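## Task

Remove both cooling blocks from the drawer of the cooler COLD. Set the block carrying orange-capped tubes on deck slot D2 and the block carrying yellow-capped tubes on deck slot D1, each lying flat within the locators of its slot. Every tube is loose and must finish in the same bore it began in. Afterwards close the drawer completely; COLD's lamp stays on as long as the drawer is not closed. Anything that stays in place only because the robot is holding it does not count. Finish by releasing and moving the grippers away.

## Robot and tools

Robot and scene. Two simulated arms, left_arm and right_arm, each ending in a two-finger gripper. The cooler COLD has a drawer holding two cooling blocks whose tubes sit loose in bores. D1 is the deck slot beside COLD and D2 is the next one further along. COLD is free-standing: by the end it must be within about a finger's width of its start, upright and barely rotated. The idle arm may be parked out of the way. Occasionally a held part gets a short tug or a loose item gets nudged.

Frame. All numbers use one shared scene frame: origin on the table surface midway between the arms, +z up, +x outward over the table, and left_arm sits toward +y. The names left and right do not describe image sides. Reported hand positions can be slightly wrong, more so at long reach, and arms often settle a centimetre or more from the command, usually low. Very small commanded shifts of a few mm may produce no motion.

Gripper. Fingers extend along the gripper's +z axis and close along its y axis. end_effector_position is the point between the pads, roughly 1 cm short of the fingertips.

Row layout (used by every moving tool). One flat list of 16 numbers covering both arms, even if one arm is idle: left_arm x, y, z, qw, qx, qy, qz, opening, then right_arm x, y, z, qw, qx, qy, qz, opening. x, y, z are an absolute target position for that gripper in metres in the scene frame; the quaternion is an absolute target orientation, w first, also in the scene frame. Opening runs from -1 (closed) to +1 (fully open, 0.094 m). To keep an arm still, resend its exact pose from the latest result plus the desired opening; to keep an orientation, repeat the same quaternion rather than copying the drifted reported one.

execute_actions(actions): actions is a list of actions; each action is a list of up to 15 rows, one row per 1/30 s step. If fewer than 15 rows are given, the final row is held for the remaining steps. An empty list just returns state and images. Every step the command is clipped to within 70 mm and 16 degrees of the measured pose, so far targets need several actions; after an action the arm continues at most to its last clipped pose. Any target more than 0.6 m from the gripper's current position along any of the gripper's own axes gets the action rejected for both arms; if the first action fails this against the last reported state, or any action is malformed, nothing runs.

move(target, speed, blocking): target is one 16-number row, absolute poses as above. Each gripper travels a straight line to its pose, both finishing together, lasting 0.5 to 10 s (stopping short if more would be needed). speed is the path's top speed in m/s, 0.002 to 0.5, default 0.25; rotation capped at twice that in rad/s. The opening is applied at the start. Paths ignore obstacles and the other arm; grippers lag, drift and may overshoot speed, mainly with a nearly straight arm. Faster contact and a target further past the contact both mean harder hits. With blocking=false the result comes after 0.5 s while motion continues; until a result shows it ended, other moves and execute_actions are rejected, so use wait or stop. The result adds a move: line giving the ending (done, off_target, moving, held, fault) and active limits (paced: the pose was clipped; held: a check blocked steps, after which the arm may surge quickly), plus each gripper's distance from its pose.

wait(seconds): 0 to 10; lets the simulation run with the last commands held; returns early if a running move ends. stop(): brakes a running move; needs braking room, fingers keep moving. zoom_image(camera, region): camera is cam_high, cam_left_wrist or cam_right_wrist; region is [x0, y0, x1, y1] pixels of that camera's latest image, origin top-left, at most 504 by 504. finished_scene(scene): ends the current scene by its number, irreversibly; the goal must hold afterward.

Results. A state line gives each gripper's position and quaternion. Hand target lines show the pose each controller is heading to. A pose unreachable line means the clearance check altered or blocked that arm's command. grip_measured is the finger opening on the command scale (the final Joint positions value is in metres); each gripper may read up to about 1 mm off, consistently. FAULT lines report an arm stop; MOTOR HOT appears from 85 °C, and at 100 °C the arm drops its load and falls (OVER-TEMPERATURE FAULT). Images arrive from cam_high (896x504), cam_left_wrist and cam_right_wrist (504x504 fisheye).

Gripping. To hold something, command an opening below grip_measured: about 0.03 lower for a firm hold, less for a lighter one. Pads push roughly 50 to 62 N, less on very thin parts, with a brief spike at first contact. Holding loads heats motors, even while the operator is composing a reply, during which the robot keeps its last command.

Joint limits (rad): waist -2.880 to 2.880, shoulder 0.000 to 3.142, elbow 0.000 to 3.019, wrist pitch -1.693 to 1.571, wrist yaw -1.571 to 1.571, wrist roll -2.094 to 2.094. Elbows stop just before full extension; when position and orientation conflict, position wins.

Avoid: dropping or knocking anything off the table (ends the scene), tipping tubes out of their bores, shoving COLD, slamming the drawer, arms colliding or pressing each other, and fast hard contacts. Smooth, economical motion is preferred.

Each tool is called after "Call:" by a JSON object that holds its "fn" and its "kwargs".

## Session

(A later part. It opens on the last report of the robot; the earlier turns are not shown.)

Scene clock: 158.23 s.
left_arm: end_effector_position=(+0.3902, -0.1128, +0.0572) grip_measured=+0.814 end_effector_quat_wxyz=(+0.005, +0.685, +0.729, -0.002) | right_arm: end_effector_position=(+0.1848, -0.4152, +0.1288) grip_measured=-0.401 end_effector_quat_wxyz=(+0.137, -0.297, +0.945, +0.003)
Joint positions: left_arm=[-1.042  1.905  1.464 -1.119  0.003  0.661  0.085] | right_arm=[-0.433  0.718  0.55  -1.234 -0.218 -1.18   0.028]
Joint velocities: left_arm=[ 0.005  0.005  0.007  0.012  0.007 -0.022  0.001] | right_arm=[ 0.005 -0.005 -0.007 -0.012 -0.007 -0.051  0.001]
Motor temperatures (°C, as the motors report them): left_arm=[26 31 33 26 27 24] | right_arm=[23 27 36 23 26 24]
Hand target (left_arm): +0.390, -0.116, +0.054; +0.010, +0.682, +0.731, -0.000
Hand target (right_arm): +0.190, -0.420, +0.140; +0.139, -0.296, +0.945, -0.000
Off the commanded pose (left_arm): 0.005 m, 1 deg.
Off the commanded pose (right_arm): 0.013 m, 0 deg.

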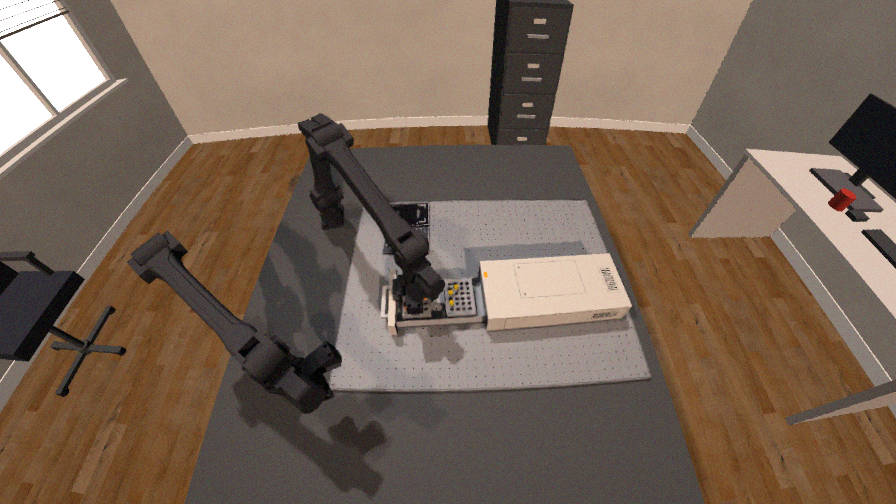

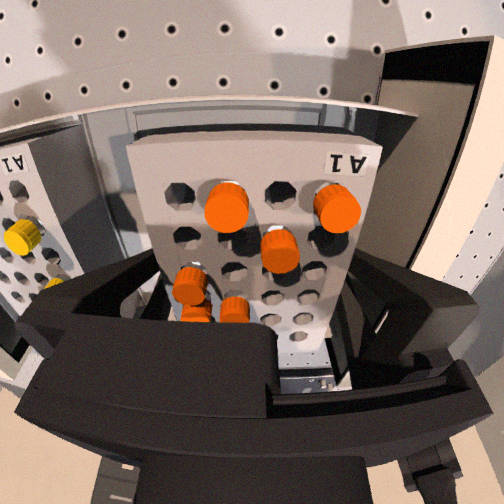

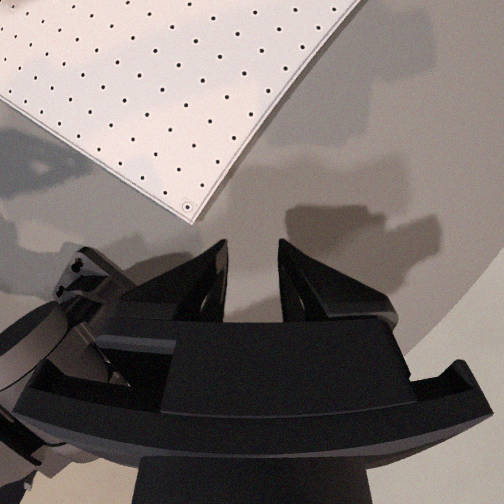

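Call:
{"fn": "move", "kwargs": {"target": [0.41,-0.135,0.15,0.03,0.682,0.731,0,0.7,0.19,-0.42,0.14,0.139,-0.296,0.945,0,-0.4], "speed": 0.05}}

Scene clock: 164.30 s.
left_arm: end_effector_position=(+0.3832, -0.1132, +0.0668) grip_measured=+0.814 end_effector_quat_wxyz=(-0.023, +0.689, +0.725, -0.001) | right_arm: end_effector_position=(+0.1848, -0.4152, +0.1288) grip_measured=-0.401 end_effector_quat_wxyz=(+0.137, -0.297, +0.945, +0.003)
Joint positions: left_arm=[-1.051  1.918  1.512 -1.211  0.006  0.663  0.085] | right_arm=[-0.433  0.718  0.55  -1.234 -0.218 -1.18   0.028]
Joint velocities: left_arm=[ 0.005  0.005  0.017  0.002  0.037 -0.066 -0.   ] | right_arm=[ 0.015 -0.005 -0.002 -0.002 -0.022 -0.022  0.   ]
Motor temperatures (°C, as the motors report them): left_arm=[26 31 34 26 27 24] | right_arm=[23 27 36 23 26 24]
Hand target (left_arm): +0.402, -0.128, +0.133; +0.031, +0.681, +0.731, -0.001
Hand target (right_arm): +0.190, -0.420, +0.140; +0.139, -0.296, +0.945, -0.000
Off the commanded pose (left_arm): 0.090 m, 6 deg; position clipped at the last step of the last action.
Off the commanded pose (right_arm): 0.013 m, 0 deg.
move: off_target (left_arm, right_arm); limits=paced

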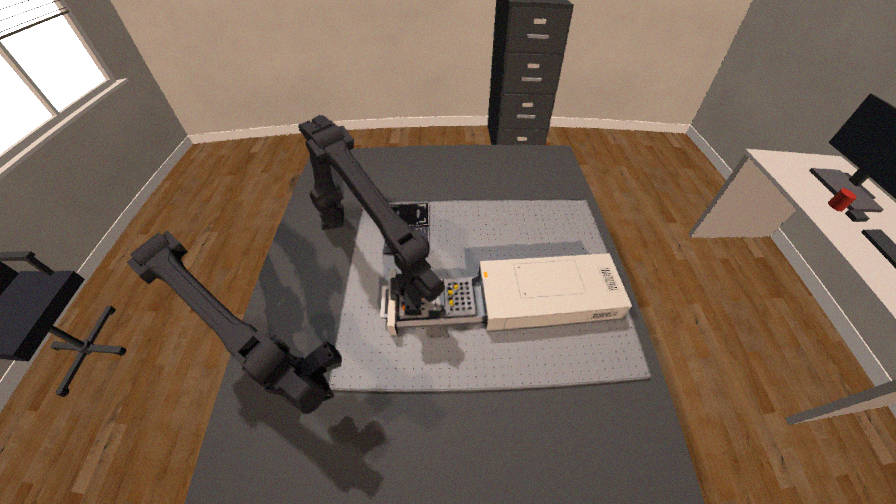

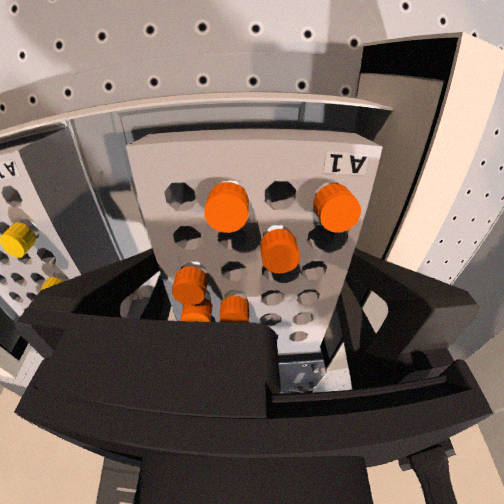

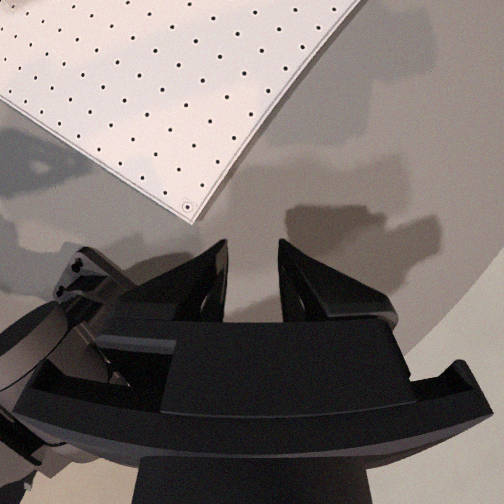

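Call:
{"fn": "execute_actions", "kwargs": {"actions": [[[0.42,-0.12,0.2,0.05,0.682,0.731,-0.015,0.7,0.19,-0.42,0.14,0.139,-0.296,0.945,0,-0.4]],[[0.42,-0.12,0.2,0.05,0.682,0.731,-0.015,0.7,0.19,-0.42,0.14,0.139,-0.296,0.945,0,-0.4]],[[0.42,-0.12,0.2,0.05,0.682,0.731,-0.015,0.7,0.19,-0.42,0.14,0.139,-0.296,0.945,0,-0.4]]]}}

Scene clock: 190.17 s.
left_arm: end_effector_position=(+0.3856, -0.1134, +0.0706) grip_measured=+0.814 end_effector_quat_wxyz=(-0.017, +0.686, +0.728, -0.010) | right_arm: end_effector_position=(+0.1848, -0.4152, +0.1288) grip_measured=-0.401 end_effector_quat_wxyz=(+0.137, -0.297, +0.945, +0.003)
Joint positions: left_arm=[-1.043  1.91   1.511 -1.204  0.023  0.664  0.085] | right_arm=[-0.433  0.718  0.55  -1.234 -0.218 -1.18   0.028]
Joint velocities: left_arm=[-0.005 -0.015 -0.007 -0.002  0.007 -0.037 -0.   ] | right_arm=[-0.005 -0.015 -0.022 -0.002 -0.051 -0.051 -0.001]
Motor temperatures (°C, as the motors report them): left_arm=[26 33 40 26 27 24] | right_arm=[23 27 38 23 27 24]
Hand target (left_arm): +0.404, -0.118, +0.138; +0.050, +0.681, +0.730, -0.014
Hand target (right_arm): +0.190, -0.420, +0.140; +0.139, -0.296, +0.945, -0.000
Off the commanded pose (left_arm): 0.134 m, 8 deg; position clipped at the last step of the last action.
Off the commanded pose (right_arm): 0.013 m, 0 deg.

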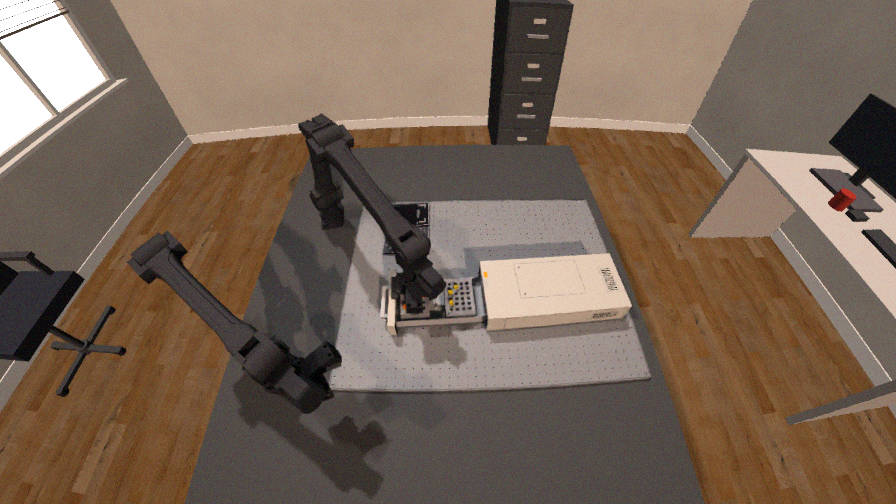

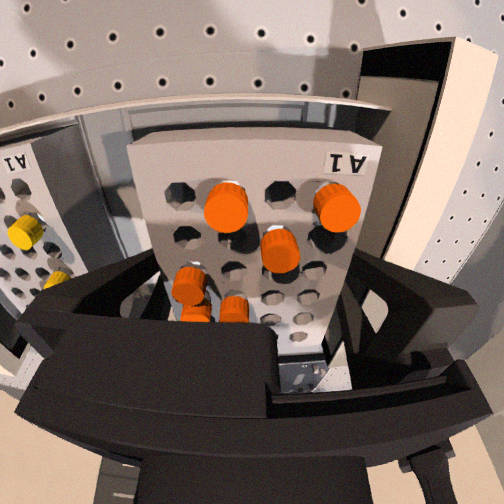

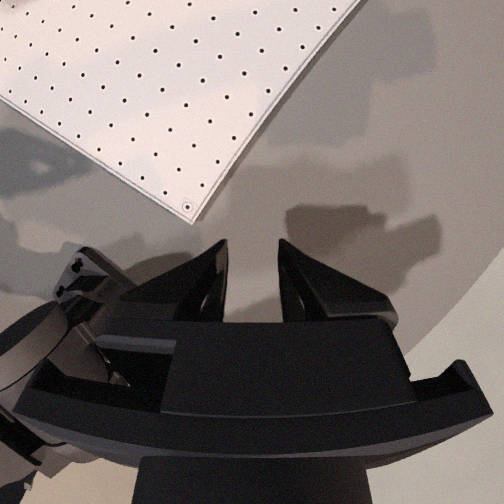

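Call:
{"fn": "execute_actions", "kwargs": {"actions": [[[0.42,-0.17,0.15,0.05,0.684,0.728,-0.025,0.7,0.19,-0.42,0.14,0.139,-0.296,0.945,0,-0.4]],[[0.39,-0.115,0.2,0.05,0.684,0.728,-0.025,0.7,0.19,-0.42,0.14,0.139,-0.296,0.945,0,-0.4]],[[0.425,-0.17,0.16,0.05,0.684,0.728,-0.025,0.7,0.19,-0.42,0.14,0.139,-0.296,0.945,0,-0.4]],[[0.39,-0.115,0.2,0.05,0.684,0.728,-0.025,0.7,0.19,-0.42,0.14,0.139,-0.296,0.945,0,-0.4]]]}}

Scene clock: 200.87 s.
left_arm: end_effector_position=(+0.3790, -0.1116, +0.0838) grip_measured=+0.813 end_effector_quat_wxyz=(+0.001, +0.687, +0.726, -0.022) | right_arm: end_effector_position=(+0.1848, -0.4152, +0.1288) grip_measured=-0.401 end_effector_quat_wxyz=(+0.137, -0.297, +0.945, +0.003)
Joint positions: left_arm=[-1.043  1.861  1.473 -1.178  0.044  0.667  0.085] | right_arm=[-0.433  0.718  0.55  -1.234 -0.218 -1.18   0.028]
Joint velocities: left_arm=[-0.015 -0.093 -0.012 -0.046 -0.051  0.007  0.   ] | right_arm=[ 0.015 -0.005 -0.002  0.002  0.007  0.037 -0.   ]
Motor temperatures (°C, as the motors report them): left_arm=[26 34 39 26 27 24] | right_arm=[23 27 38 23 27 24]
Hand target (left_arm): +0.386, -0.114, +0.150; +0.050, +0.683, +0.728, -0.025
Hand target (right_arm): +0.190, -0.420, +0.140; +0.139, -0.296, +0.945, -0.000
Off the commanded pose (left_arm): 0.117 m, 6 deg; position clipped at the last step of the last action.
Off the commanded pose (right_arm): 0.013 m, 0 deg.

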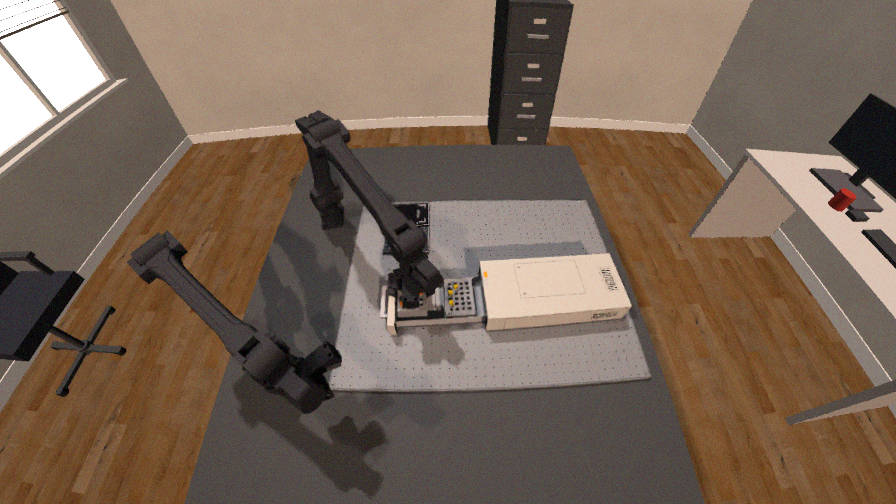

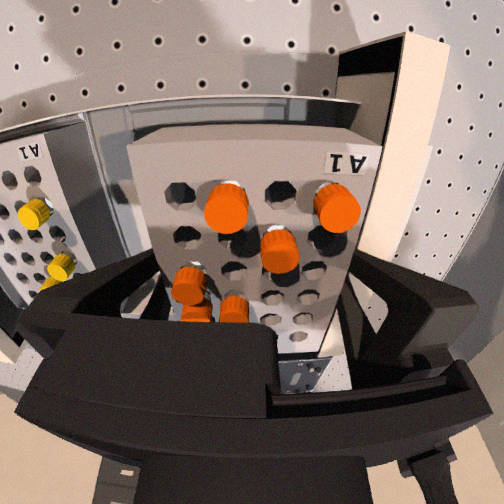

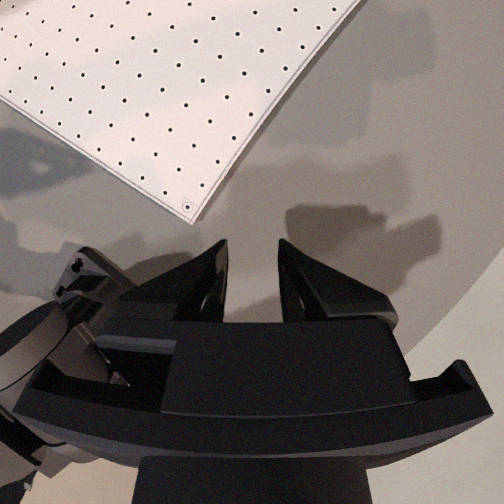

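Rising by the shoulder; more forward pitch helps. Continue.

Call:
{"fn": "execute_actions", "kwargs": {"actions": [[[0.4,-0.11,0.22,0.07,0.684,0.726,-0.02,0.7,0.19,-0.42,0.14,0.139,-0.296,0.945,0,-0.4]],[[0.4,-0.11,0.22,0.07,0.684,0.726,-0.02,0.7,0.19,-0.42,0.14,0.139,-0.296,0.945,0,-0.4]],[[0.4,-0.11,0.22,0.07,0.684,0.726,-0.02,0.7,0.19,-0.42,0.14,0.139,-0.296,0.945,0,-0.4]]]}}

Scene clock: 207.63 s.
left_arm: end_effector_position=(+0.3803, -0.0998, +0.1062) grip_measured=+0.813 end_effector_quat_wxyz=(+0.005, +0.684, +0.729, -0.016) | right_arm: end_effector_position=(+0.1848, -0.4152, +0.1288) grip_measured=-0.401 end_effector_quat_wxyz=(+0.137, -0.297, +0.945, +0.003)
Joint positions: left_arm=[-1.031  1.815  1.469 -1.212  0.03   0.669  0.085] | right_arm=[-0.433  0.718  0.55  -1.234 -0.218 -1.18   0.028]
Joint velocities: left_arm=[-0.005 -0.024  0.007 -0.002  0.037  0.037  0.   ] | right_arm=[-0.024 -0.005  0.002 -0.002  0.022 -0.022 -0.   ]
Motor temperatures (°C, as the motors report them): left_arm=[26 34 39 26 27 24] | right_arm=[23 27 38 23 27 24]
Hand target (left_arm): +0.392, -0.106, +0.175; +0.070, +0.684, +0.726, -0.019
Hand target (right_arm): +0.190, -0.420, +0.140; +0.139, -0.296, +0.945, -0.000
Off the commanded pose (left_arm): 0.116 m, 7 deg; position clipped at the last step of the last action.
Off the commanded pose (right_arm): 0.013 m, 0 deg.

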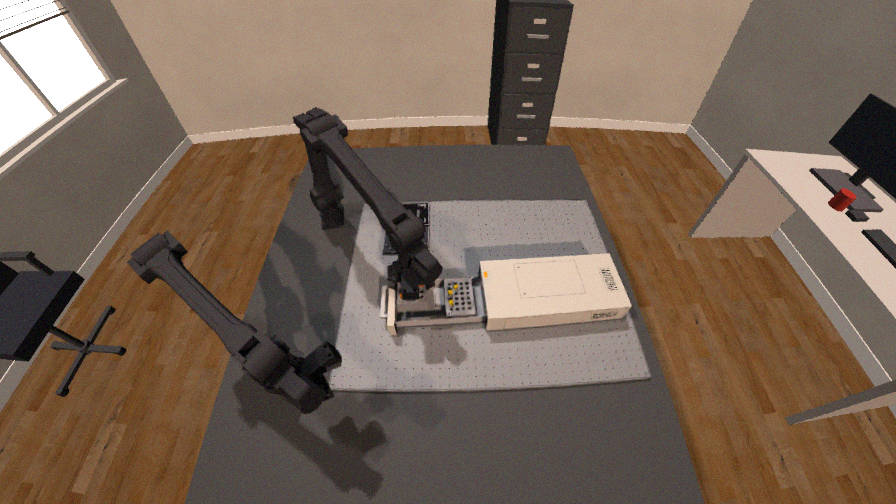

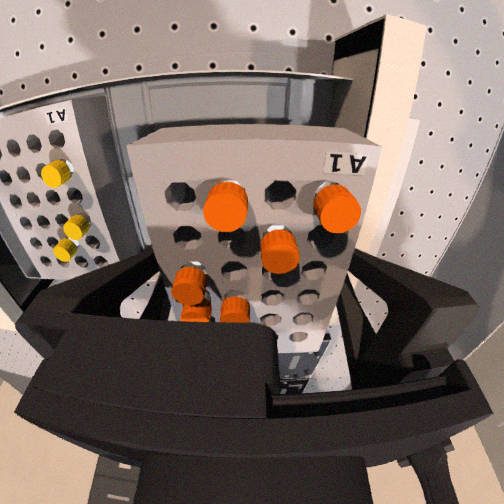

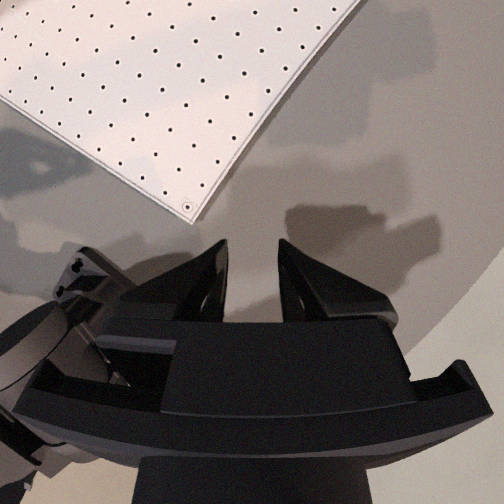

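Call:
{"fn": "execute_actions", "kwargs": {"actions": [[[0.4,-0.08,0.24,0.07,0.684,0.726,-0.02,0.7,0.19,-0.42,0.14,0.139,-0.296,0.945,0,-0.4]],[[0.41,-0.06,0.24,0.07,0.66,0.748,-0.02,0.7,0.19,-0.42,0.14,0.139,-0.296,0.945,0,-0.4]],[[0.41,-0.03,0.24,0.07,0.62,0.78,-0.01,0.7,0.19,-0.42,0.14,0.139,-0.296,0.945,0,-0.4]],[[0.41,0,0.24,0.07,0.57,0.82,-0.01,0.7,0.19,-0.42,0.14,0.139,-0.296,0.945,0,-0.4]],[[0.41,0.03,0.23,0.065,0.52,0.852,0,0.7,0.19,-0.42,0.14,0.139,-0.296,0.945,0,-0.4]]]}}

Scene clock: 218.60 s.
left_arm: end_effector_position=(+0.4039, +0.0355, +0.1780) grip_measured=+0.813 end_effector_quat_wxyz=(+0.005, +0.527, +0.850, +0.003) | right_arm: end_effector_position=(+0.1848, -0.4152, +0.1288) grip_measured=-0.401 end_effector_quat_wxyz=(+0.137, -0.297, +0.945, +0.003)
Joint positions: left_arm=[-0.812  1.581  1.358 -1.337 -0.007  0.492  0.085] | right_arm=[-0.433  0.718  0.55  -1.234 -0.218 -1.18   0.028]
Joint velocities: left_arm=[-0.005  0.005 -0.002  0.002 -0.022 -0.066 -0.   ] | right_arm=[ 0.015 -0.005  0.017 -0.022 -0.11   0.022  0.001]
Motor temperatures (°C, as the motors report them): left_arm=[26 35 39 26 27 24] | right_arm=[23 27 38 23 27 24]
Hand target (left_arm): +0.408, +0.032, +0.229; +0.065, +0.520, +0.852, -0.000
Hand target (right_arm): +0.190, -0.420, +0.140; +0.139, -0.296, +0.945, -0.000
Off the commanded pose (left_arm): 0.053 m, 7 deg.
Off the commanded pose (right_arm): 0.013 m, 0 deg.

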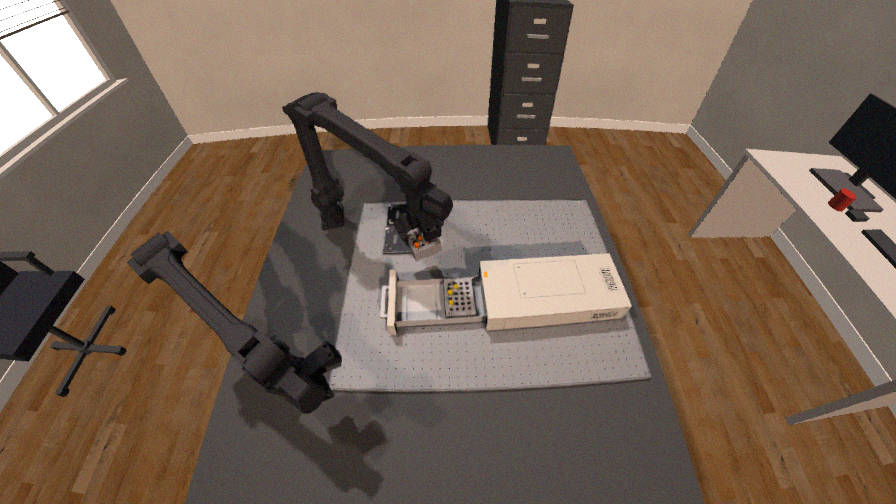

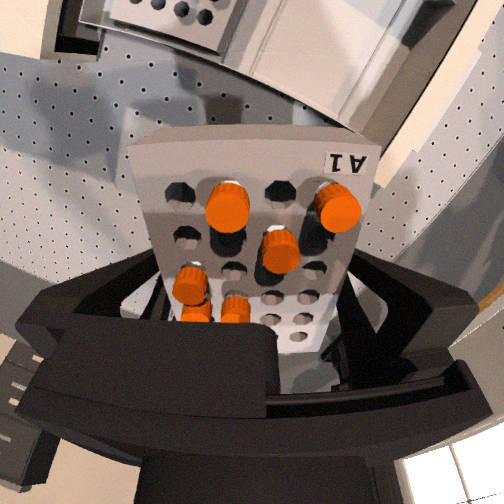

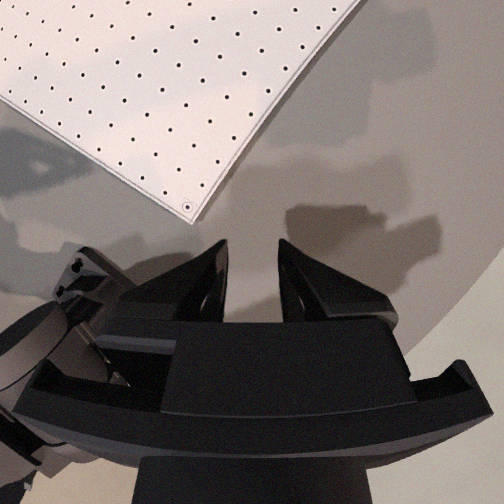

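Call:
{"fn": "execute_actions", "kwargs": {"actions": [[[0.405,0.08,0.21,0.06,0.43,0.9,0,0.7,0.25,-0.35,0.2,0.139,-0.296,0.945,0,-0.4]],[[0.4,0.13,0.195,0.055,0.33,0.942,0,0.7,0.32,-0.28,0.22,0.139,-0.296,0.945,0,-0.4]],[[0.4,0.18,0.18,0.05,0.22,0.974,0,0.7,0.39,-0.2,0.22,0.15,-0.4,0.9,0,-0.4]],[[0.395,0.23,0.165,0.045,0.11,0.993,0.01,0.7,0.45,-0.13,0.22,0.2,-0.5,0.84,-0.1,-0.4]],[[0.39,0.28,0.15,0.045,0,0.999,0.015,0.7,0.5,-0.06,0.2,0.25,-0.62,0.7,-0.22,-0.4]],[[0.39,0.28,0.13,0.045,0,0.999,0.015,0.7,0.5,-0.03,0.19,0.27,0.0,0.0,0,-0.4]]]}}

Scene clock: 229.67 s.
left_arm: end_effector_position=(+0.3731, +0.2839, +0.1059) grip_measured=+0.814 end_effector_quat_wxyz=(+0.003, +0.004, +1.000, +0.019) | right_arm: end_effector_position=(+0.4839, -0.0249, +0.2018) grip_measured=-0.401 end_effector_quat_wxyz=(+0.666, -0.538, +0.513, -0.057)
Joint positions: left_arm=[-0.276  1.353  0.912 -1.127 -0.038 -0.073  0.085] | right_arm=[ 0.662  1.538  0.703  0.726 -0.216 -0.917  0.028]
Joint velocities: left_arm=[ 0.005  0.005 -0.002 -0.007 -0.022 -0.007 -0.   ] | right_arm=[-0.523  0.952 -0.315  3.358 -0.916  0.198  0.   ]
Motor temperatures (°C, as the motors report them): left_arm=[26 34 39 26 27 24] | right_arm=[23 27 39 23 27 24]
Hand target (left_arm): +0.389, +0.280, +0.131; +0.045, -0.000, +0.999, +0.014
Hand target (right_arm): +0.493, -0.035, +0.190; +0.707, -0.508, +0.489, -0.056
Off the commanded pose (left_arm): 0.030 m, 5 deg.
Off the commanded pose (right_arm): 0.021 m, 96 deg; orientation clipped at the last step of the last action.

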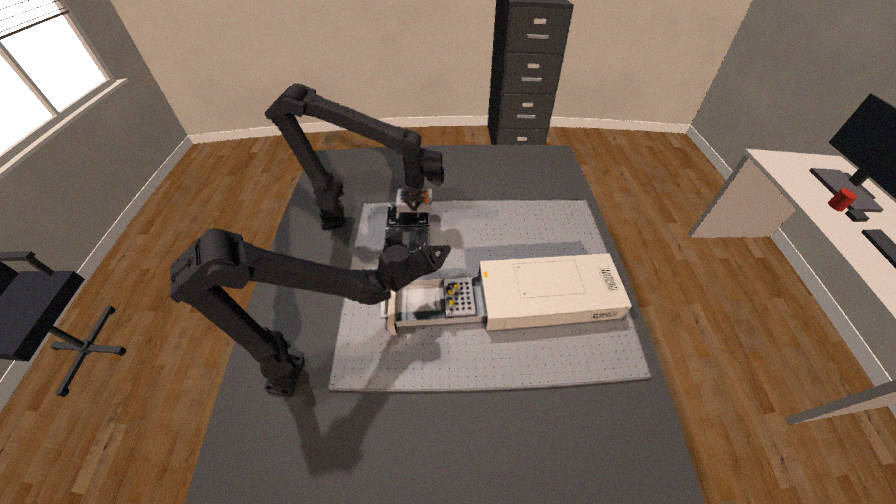

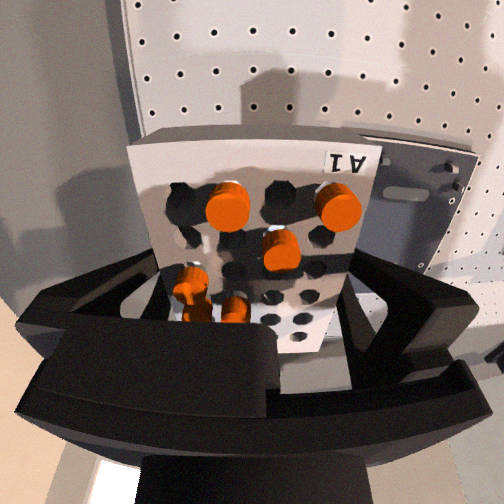

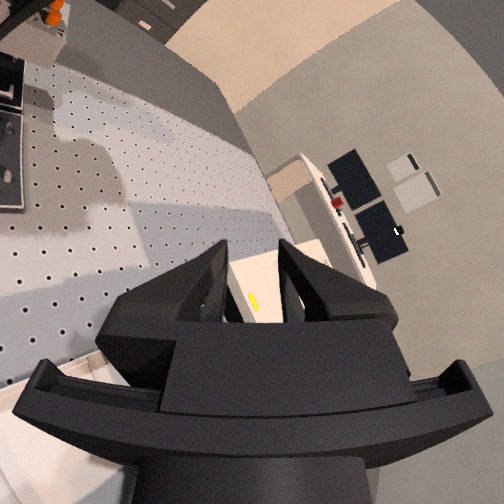

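Call:
{"fn": "execute_actions", "kwargs": {"actions": [[[0.39,0.28,0.12,0.04,0,0.999,0,0.7,0.46,-0.02,0.21,0.56,-0.57,0.58,0.05,-0.4]],[[0.39,0.278,0.11,0.04,0,0.999,0,0.7,0.43,0,0.2,0.45,-0.61,0.62,0.15,-0.4]],[[0.39,0.276,0.1,0.04,0,0.999,0,0.7,0.4,0.02,0.18,0.35,-0.63,0.64,0.25,-0.4]],[[0.39,0.276,0.09,0.04,0,0.999,0,0.7,0.38,0.03,0.16,0.31,-0.635,0.635,0.31,-0.4]]]}}

Call:
{"fn": "zoom_image", "kwargs": {"camera": "cam_right_wrist", "region": [130,20,380,240]}}

Scene clock: 240.47 s.
left_arm: end_effector_position=(+0.3722, +0.2794, +0.0705) grip_measured=+0.814 end_effector_quat_wxyz=(+0.003, +0.003, +1.000, +0.004) | right_arm: end_effector_position=(+0.3707, +0.0192, +0.1451) grip_measured=-0.401 end_effector_quat_wxyz=(-0.300, +0.631, -0.645, -0.310)
Joint positions: left_arm=[-0.274  1.4    0.852 -1.017 -0.008 -0.073  0.085] | right_arm=[ 0.692  1.509  0.967 -0.468 -0.737 -0.791  0.028]
Joint velocities: left_arm=[ 0.005 -0.015 -0.007  0.002 -0.081 -0.022  0.001] | right_arm=[-0.005 -0.015  0.002 -0.002 -0.081  0.022 -0.   ]
Motor temperatures (°C, as the motors report them): left_arm=[26 32 38 26 27 24] | right_arm=[23 28 37 24 27 24]
Hand target (left_arm): +0.389, +0.276, +0.091; +0.040, +0.000, +0.999, -0.000
Hand target (right_arm): +0.380, +0.029, +0.160; -0.310, +0.635, -0.636, -0.310
Off the commanded pose (left_arm): 0.027 m, 4 deg.
Off the commanded pose (right_arm): 0.021 m, 2 deg.

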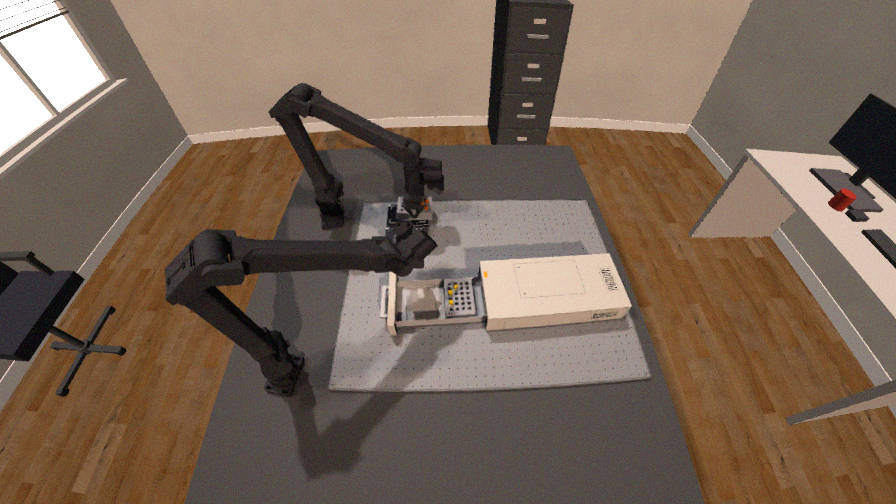

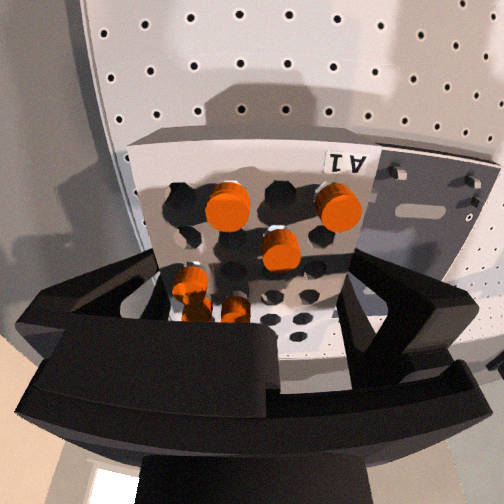

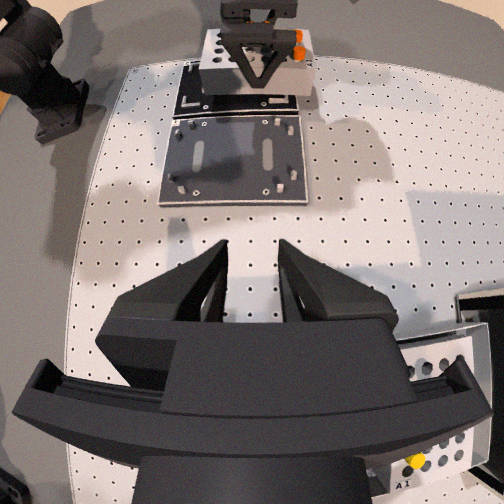

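Region (130, 20, 380, 240) of cam_right_wrist's 504x504 image, scaled by 2.016, with more detail than that image has; it fills the top 444 rows of this view, and the rest is white.

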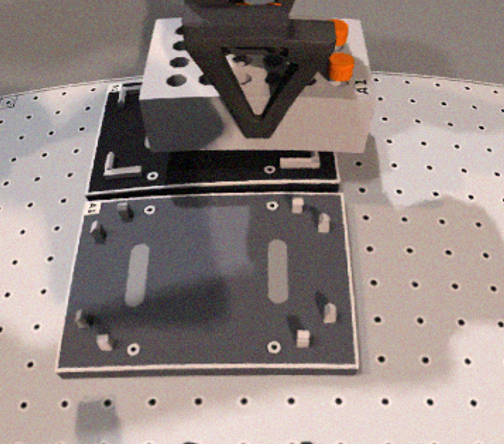

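Call:
{"fn": "execute_actions", "kwargs": {"actions": [[[0.375,0.274,0.085,0.04,0,0.999,0,0.7,0.38,0.03,0.16,0.31,-0.635,0.635,0.31,-0.4]],[[0.363,0.272,0.078,0.04,0,0.999,0,0.7,0.38,0.03,0.16,0.31,-0.635,0.635,0.31,-0.4]],[[0.363,0.272,0.074,0.04,0,0.999,0,0.7,0.38,0.03,0.16,0.31,-0.635,0.635,0.31,-0.4]]]}}

Call:
{"fn": "zoom_image", "kwargs": {"camera": "cam_right_wrist", "region": [150,20,330,160]}}

Scene clock: 249.10 s.
left_arm: end_effector_position=(+0.3486, +0.2761, +0.0564) grip_measured=+0.814 end_effector_quat_wxyz=(+0.003, +0.002, +1.000, +0.003) | right_arm: end_effector_position=(+0.3705, +0.0193, +0.1453) grip_measured=-0.401 end_effector_quat_wxyz=(-0.300, +0.631, -0.645, -0.311)
Joint positions: left_arm=[-0.289  1.362  0.771 -0.974 -0.007 -0.09   0.085] | right_arm=[ 0.692  1.509  0.967 -0.468 -0.738 -0.791  0.028]
Joint velocities: left_arm=[-0.015  0.005 -0.007 -0.012 -0.037 -0.022  0.001] | right_arm=[-0.015  0.005 -0.017 -0.007 -0.066 -0.007 -0.001]
Motor temperatures (°C, as the motors report them): left_arm=[26 31 38 26 27 24] | right_arm=[23 28 38 24 27 24]
Hand target (left_arm): +0.362, +0.272, +0.075; +0.040, -0.000, +0.999, -0.001
Hand target (right_arm): +0.379, +0.029, +0.160; -0.310, +0.635, -0.635, -0.310
Off the commanded pose (left_arm): 0.023 m, 4 deg.
Off the commanded pose (right_arm): 0.021 m, 2 deg.

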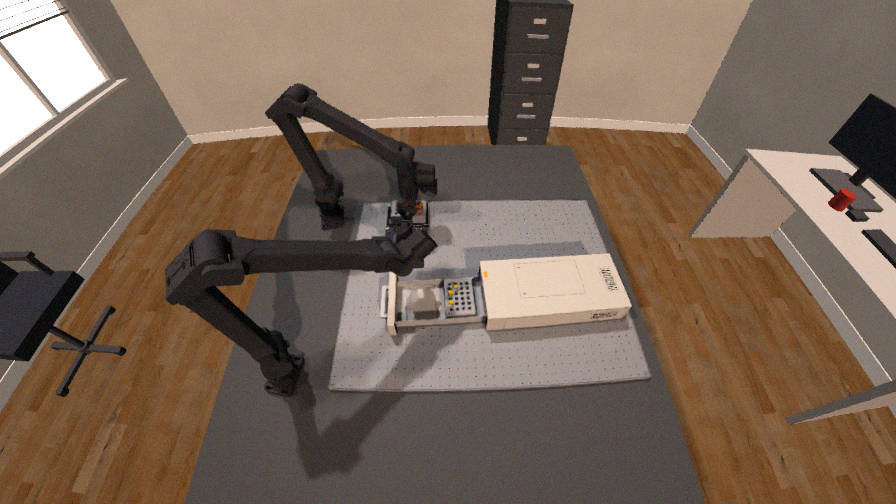

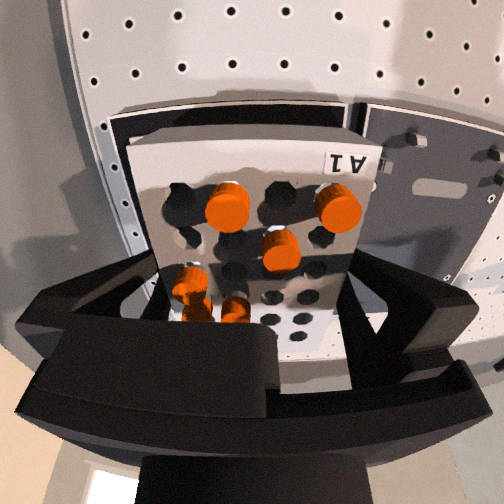

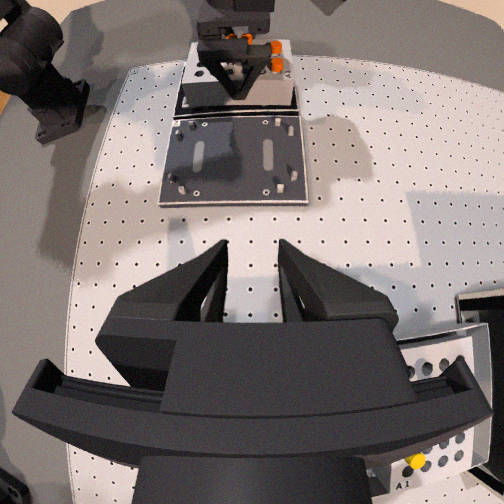

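Region (150, 20, 330, 160) of cam_right_wrist's 504x504 image, scaled by 2.800, with more detail than that image has.

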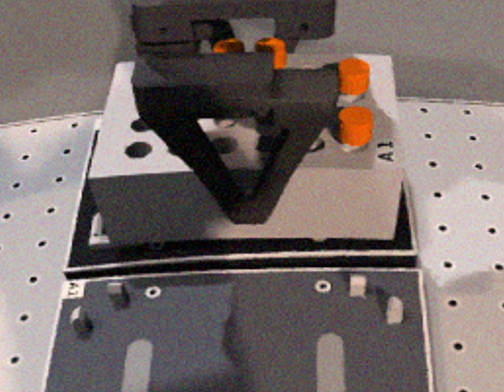

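Call:
{"fn": "execute_actions", "kwargs": {"actions": [[[0.36,0.284,0.078,0.04,0,0.999,0,0.7,0.38,0.03,0.16,0.31,-0.635,0.635,0.31,-0.4]],[[0.358,0.291,0.076,0.04,0,0.999,0,0.7,0.38,0.03,0.16,0.31,-0.635,0.635,0.31,-0.4]]]}}

Call:
{"fn": "zoom_image", "kwargs": {"camera": "cam_right_wrist", "region": [150,20,330,160]}}

Scene clock: 257.47 s.
left_arm: end_effector_position=(+0.3447, +0.2887, +0.0564) grip_measured=+0.814 end_effector_quat_wxyz=(+0.004, -0.002, +1.000, +0.002) | right_arm: end_effector_position=(+0.3705, +0.0193, +0.1453) grip_measured=-0.401 end_effector_quat_wxyz=(-0.300, +0.631, -0.645, -0.311)
Joint positions: left_arm=[-0.25   1.348  0.758 -0.972 -0.004 -0.06   0.085] | right_arm=[ 0.692  1.509  0.967 -0.468 -0.738 -0.791  0.028]
Joint velocities: left_arm=[-0.005  0.005  0.002  0.017 -0.037 -0.022 -0.   ] | right_arm=[-0.005  0.015 -0.012 -0.012 -0.037 -0.051  0.   ]
Motor temperatures (°C, as the motors report them): left_arm=[26 31 37 26 27 24] | right_arm=[23 29 39 24 27 24]
Hand target (left_arm): +0.357, +0.291, +0.076; +0.040, -0.000, +0.999, +0.001
Hand target (right_arm): +0.379, +0.029, +0.160; -0.310, +0.635, -0.635, -0.310
Off the commanded pose (left_arm): 0.024 m, 4 deg.
Off the commanded pose (right_arm): 0.021 m, 2 deg.

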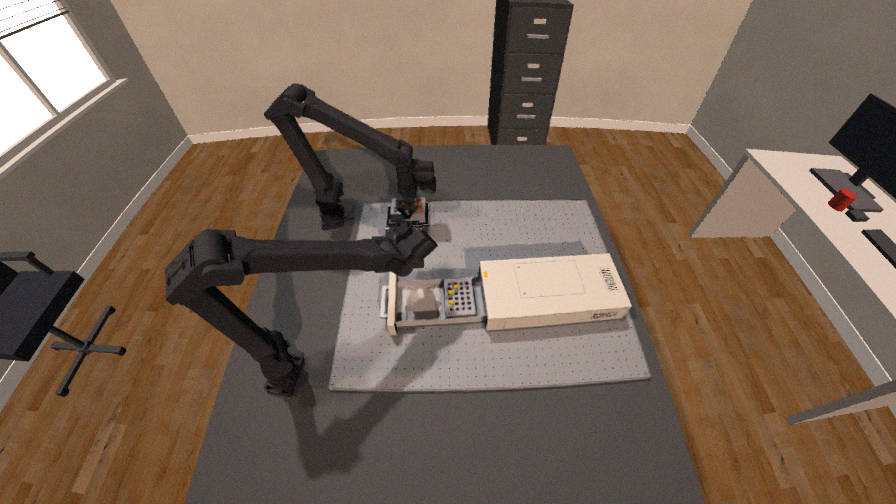

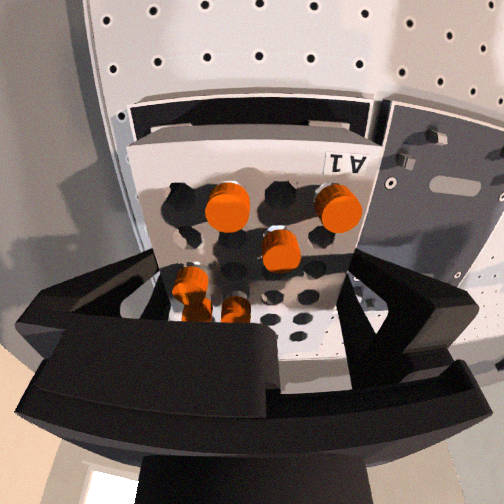

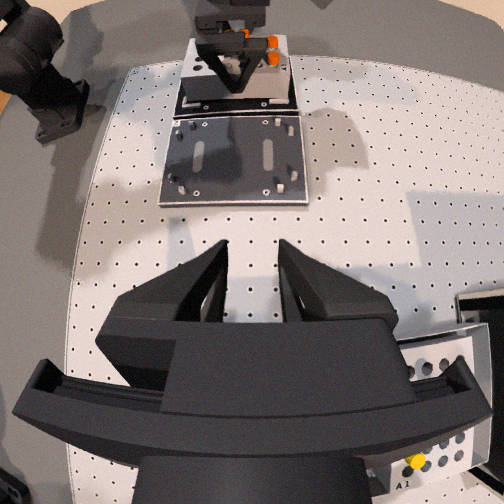

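Region (150, 20, 330, 160) of cam_right_wrist's 504x504 image, scaled by 2.800, with more detail than that image has.

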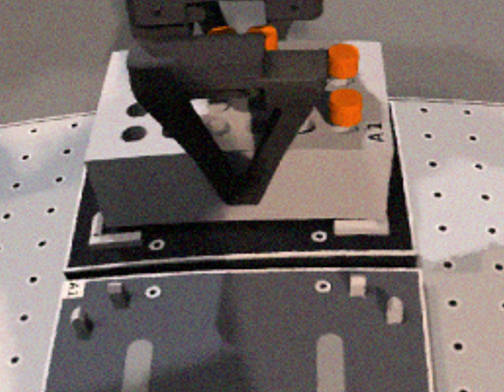

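Call:
{"fn": "execute_actions", "kwargs": {"actions": [[[0.356,0.292,0.068,0.04,0,0.999,0,0.7,0.38,0.03,0.16,0.31,-0.635,0.635,0.31,-0.4]],[[0.356,0.292,0.06,0.04,0,0.999,0,0.7,0.38,0.03,0.16,0.31,-0.635,0.635,0.31,-0.4]],[[0.354,0.292,0.052,0.035,0,0.999,0,0.7,0.38,0.03,0.16,0.31,-0.635,0.635,0.31,-0.4]]]}}

Call:
{"fn": "zoom_image", "kwargs": {"camera": "cam_right_wrist", "region": [150,20,330,160]}}

Scene clock: 265.23 s.
left_arm: end_effector_position=(+0.3457, +0.2890, +0.0533) grip_measured=+0.814 end_effector_quat_wxyz=(+0.018, +0.001, +1.000, -0.001) | right_arm: end_effector_position=(+0.3705, +0.0193, +0.1453) grip_measured=-0.401 end_effector_quat_wxyz=(-0.300, +0.631, -0.645, -0.311)
Joint positions: left_arm=[-0.247  1.338  0.738 -0.934 -0.    -0.05   0.085] | right_arm=[ 0.692  1.509  0.967 -0.468 -0.738 -0.791  0.028]
Joint velocities: left_arm=[ 0.005 -0.015 -0.027 -0.002 -0.037 -0.11  -0.   ] | right_arm=[-0.024 -0.015 -0.002 -0.002  0.022 -0.081 -0.001]
Motor temperatures (°C, as the motors report them): left_arm=[26 31 37 26 27 24] | right_arm=[23 29 39 24 27 24]
Hand target (left_arm): +0.354, +0.292, +0.052; +0.035, -0.000, +0.999, +0.000
Hand target (right_arm): +0.379, +0.029, +0.160; -0.310, +0.635, -0.635, -0.310
Off the commanded pose (left_arm): 0.009 m, 2 deg.
Off the commanded pose (right_arm): 0.021 m, 2 deg.

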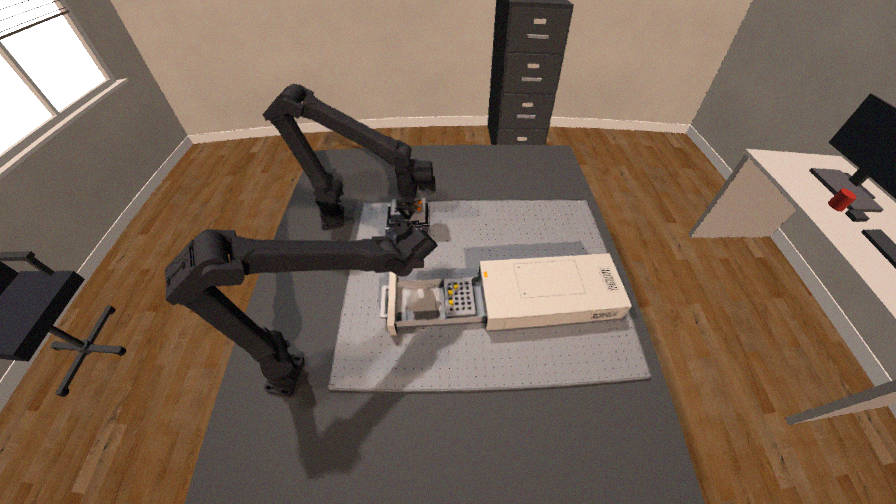

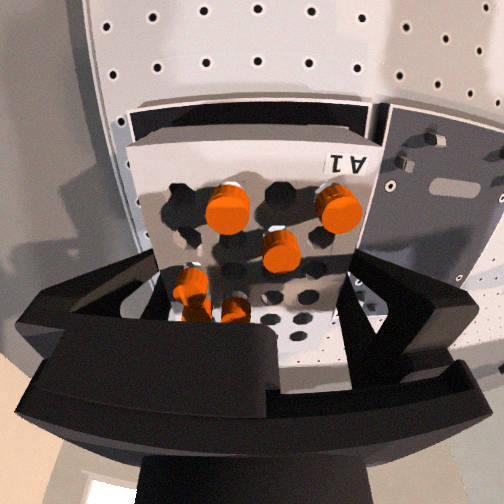

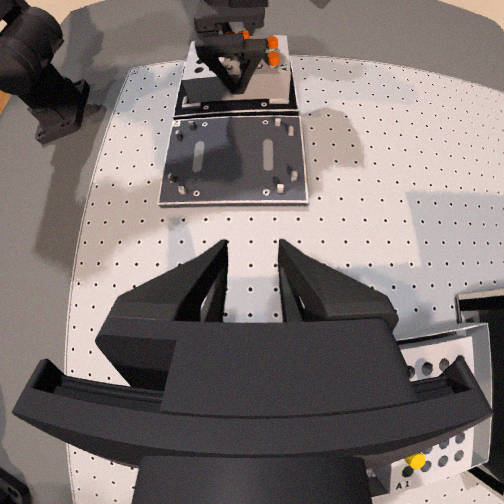

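Region (150, 20, 330, 160) of cam_right_wrist's 504x504 image, scaled by 2.800, with more detail than that image has.

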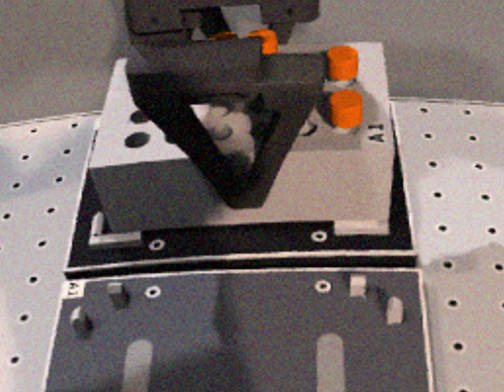

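+x end rests on the locator; slide −x.

Call:
{"fn": "execute_actions", "kwargs": {"actions": [[[0.346,0.292,0.066,0.025,0,0.999,0,0.7,0.38,0.03,0.16,0.31,-0.635,0.635,0.31,-0.4]],[[0.341,0.292,0.062,0.025,0,0.999,0,0.7,0.38,0.03,0.16,0.31,-0.635,0.635,0.31,-0.4]],[[0.341,0.292,0.052,0.02,0,0.999,0,0.7,0.38,0.03,0.16,0.31,-0.635,0.635,0.31,-0.4]]]}}

Call:
{"fn": "zoom_image", "kwargs": {"camera": "cam_right_wrist", "region": [150,20,330,160]}}

Scene clock: 273.80 s.
left_arm: end_effector_position=(+0.3423, +0.2891, +0.0533) grip_measured=+0.814 end_effector_quat_wxyz=(+0.018, +0.001, +1.000, -0.001) | right_arm: end_effector_position=(+0.3705, +0.0193, +0.1453) grip_measured=-0.401 end_effector_quat_wxyz=(-0.300, +0.631, -0.645, -0.311)
Joint positions: left_arm=[-0.247  1.329  0.73  -0.935  0.    -0.05   0.085] | right_arm=[ 0.692  1.509  0.967 -0.468 -0.738 -0.791  0.028]
Joint velocities: left_arm=[-0.005  0.005  0.012 -0.007  0.007  0.037  0.   ] | right_arm=[ 0.005 -0.005  0.022  0.007 -0.081 -0.051 -0.002]
Motor temperatures (°C, as the motors report them): left_arm=[26 30 36 26 27 24] | right_arm=[23 29 40 24 27 24]
Hand target (left_arm): +0.341, +0.292, +0.052; +0.020, -0.000, +1.000, +0.000
Hand target (right_arm): +0.379, +0.029, +0.160; -0.310, +0.635, -0.635, -0.310
Off the commanded pose (left_arm): 0.003 m, 0 deg.
Off the commanded pose (right_arm): 0.021 m, 2 deg.

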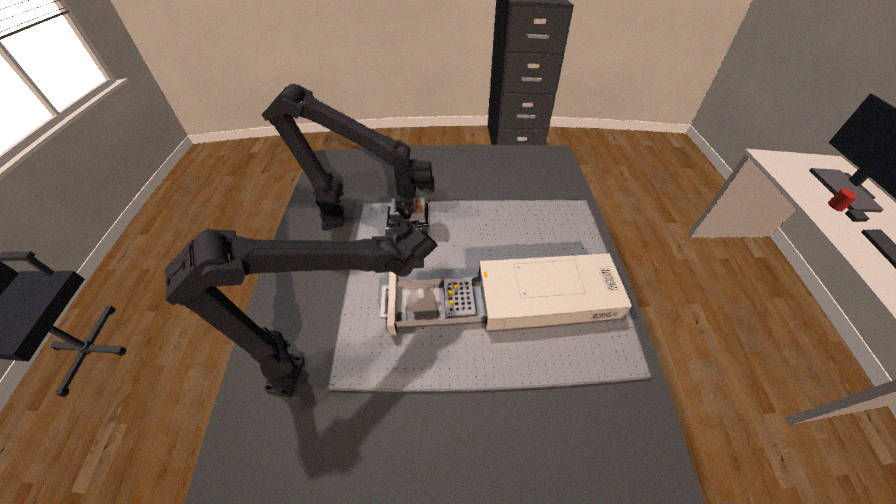

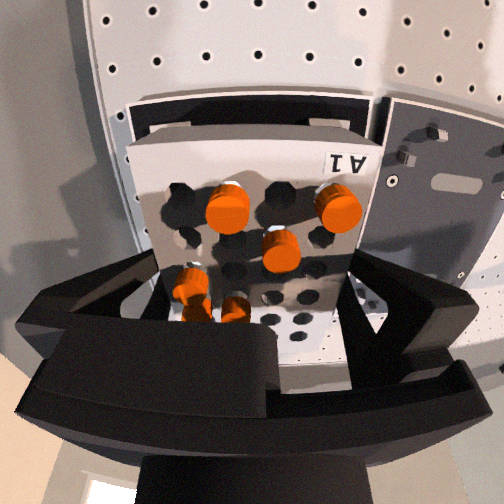

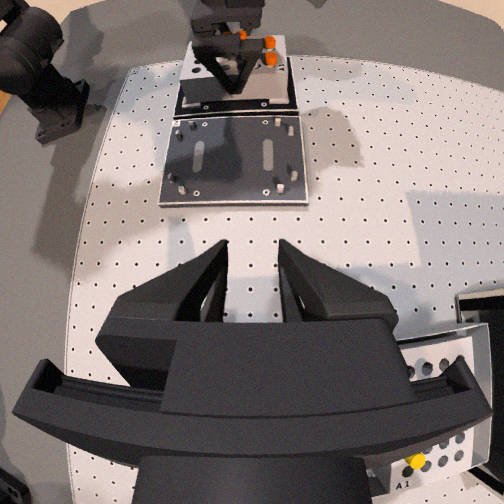

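Region (150, 20, 330, 160) of cam_right_wrist's 504x504 image, scaled by 2.800, with more detail than that image has.

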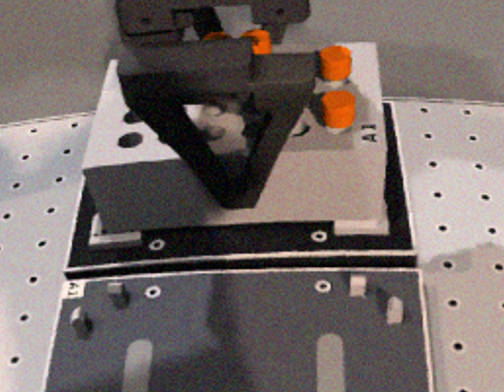

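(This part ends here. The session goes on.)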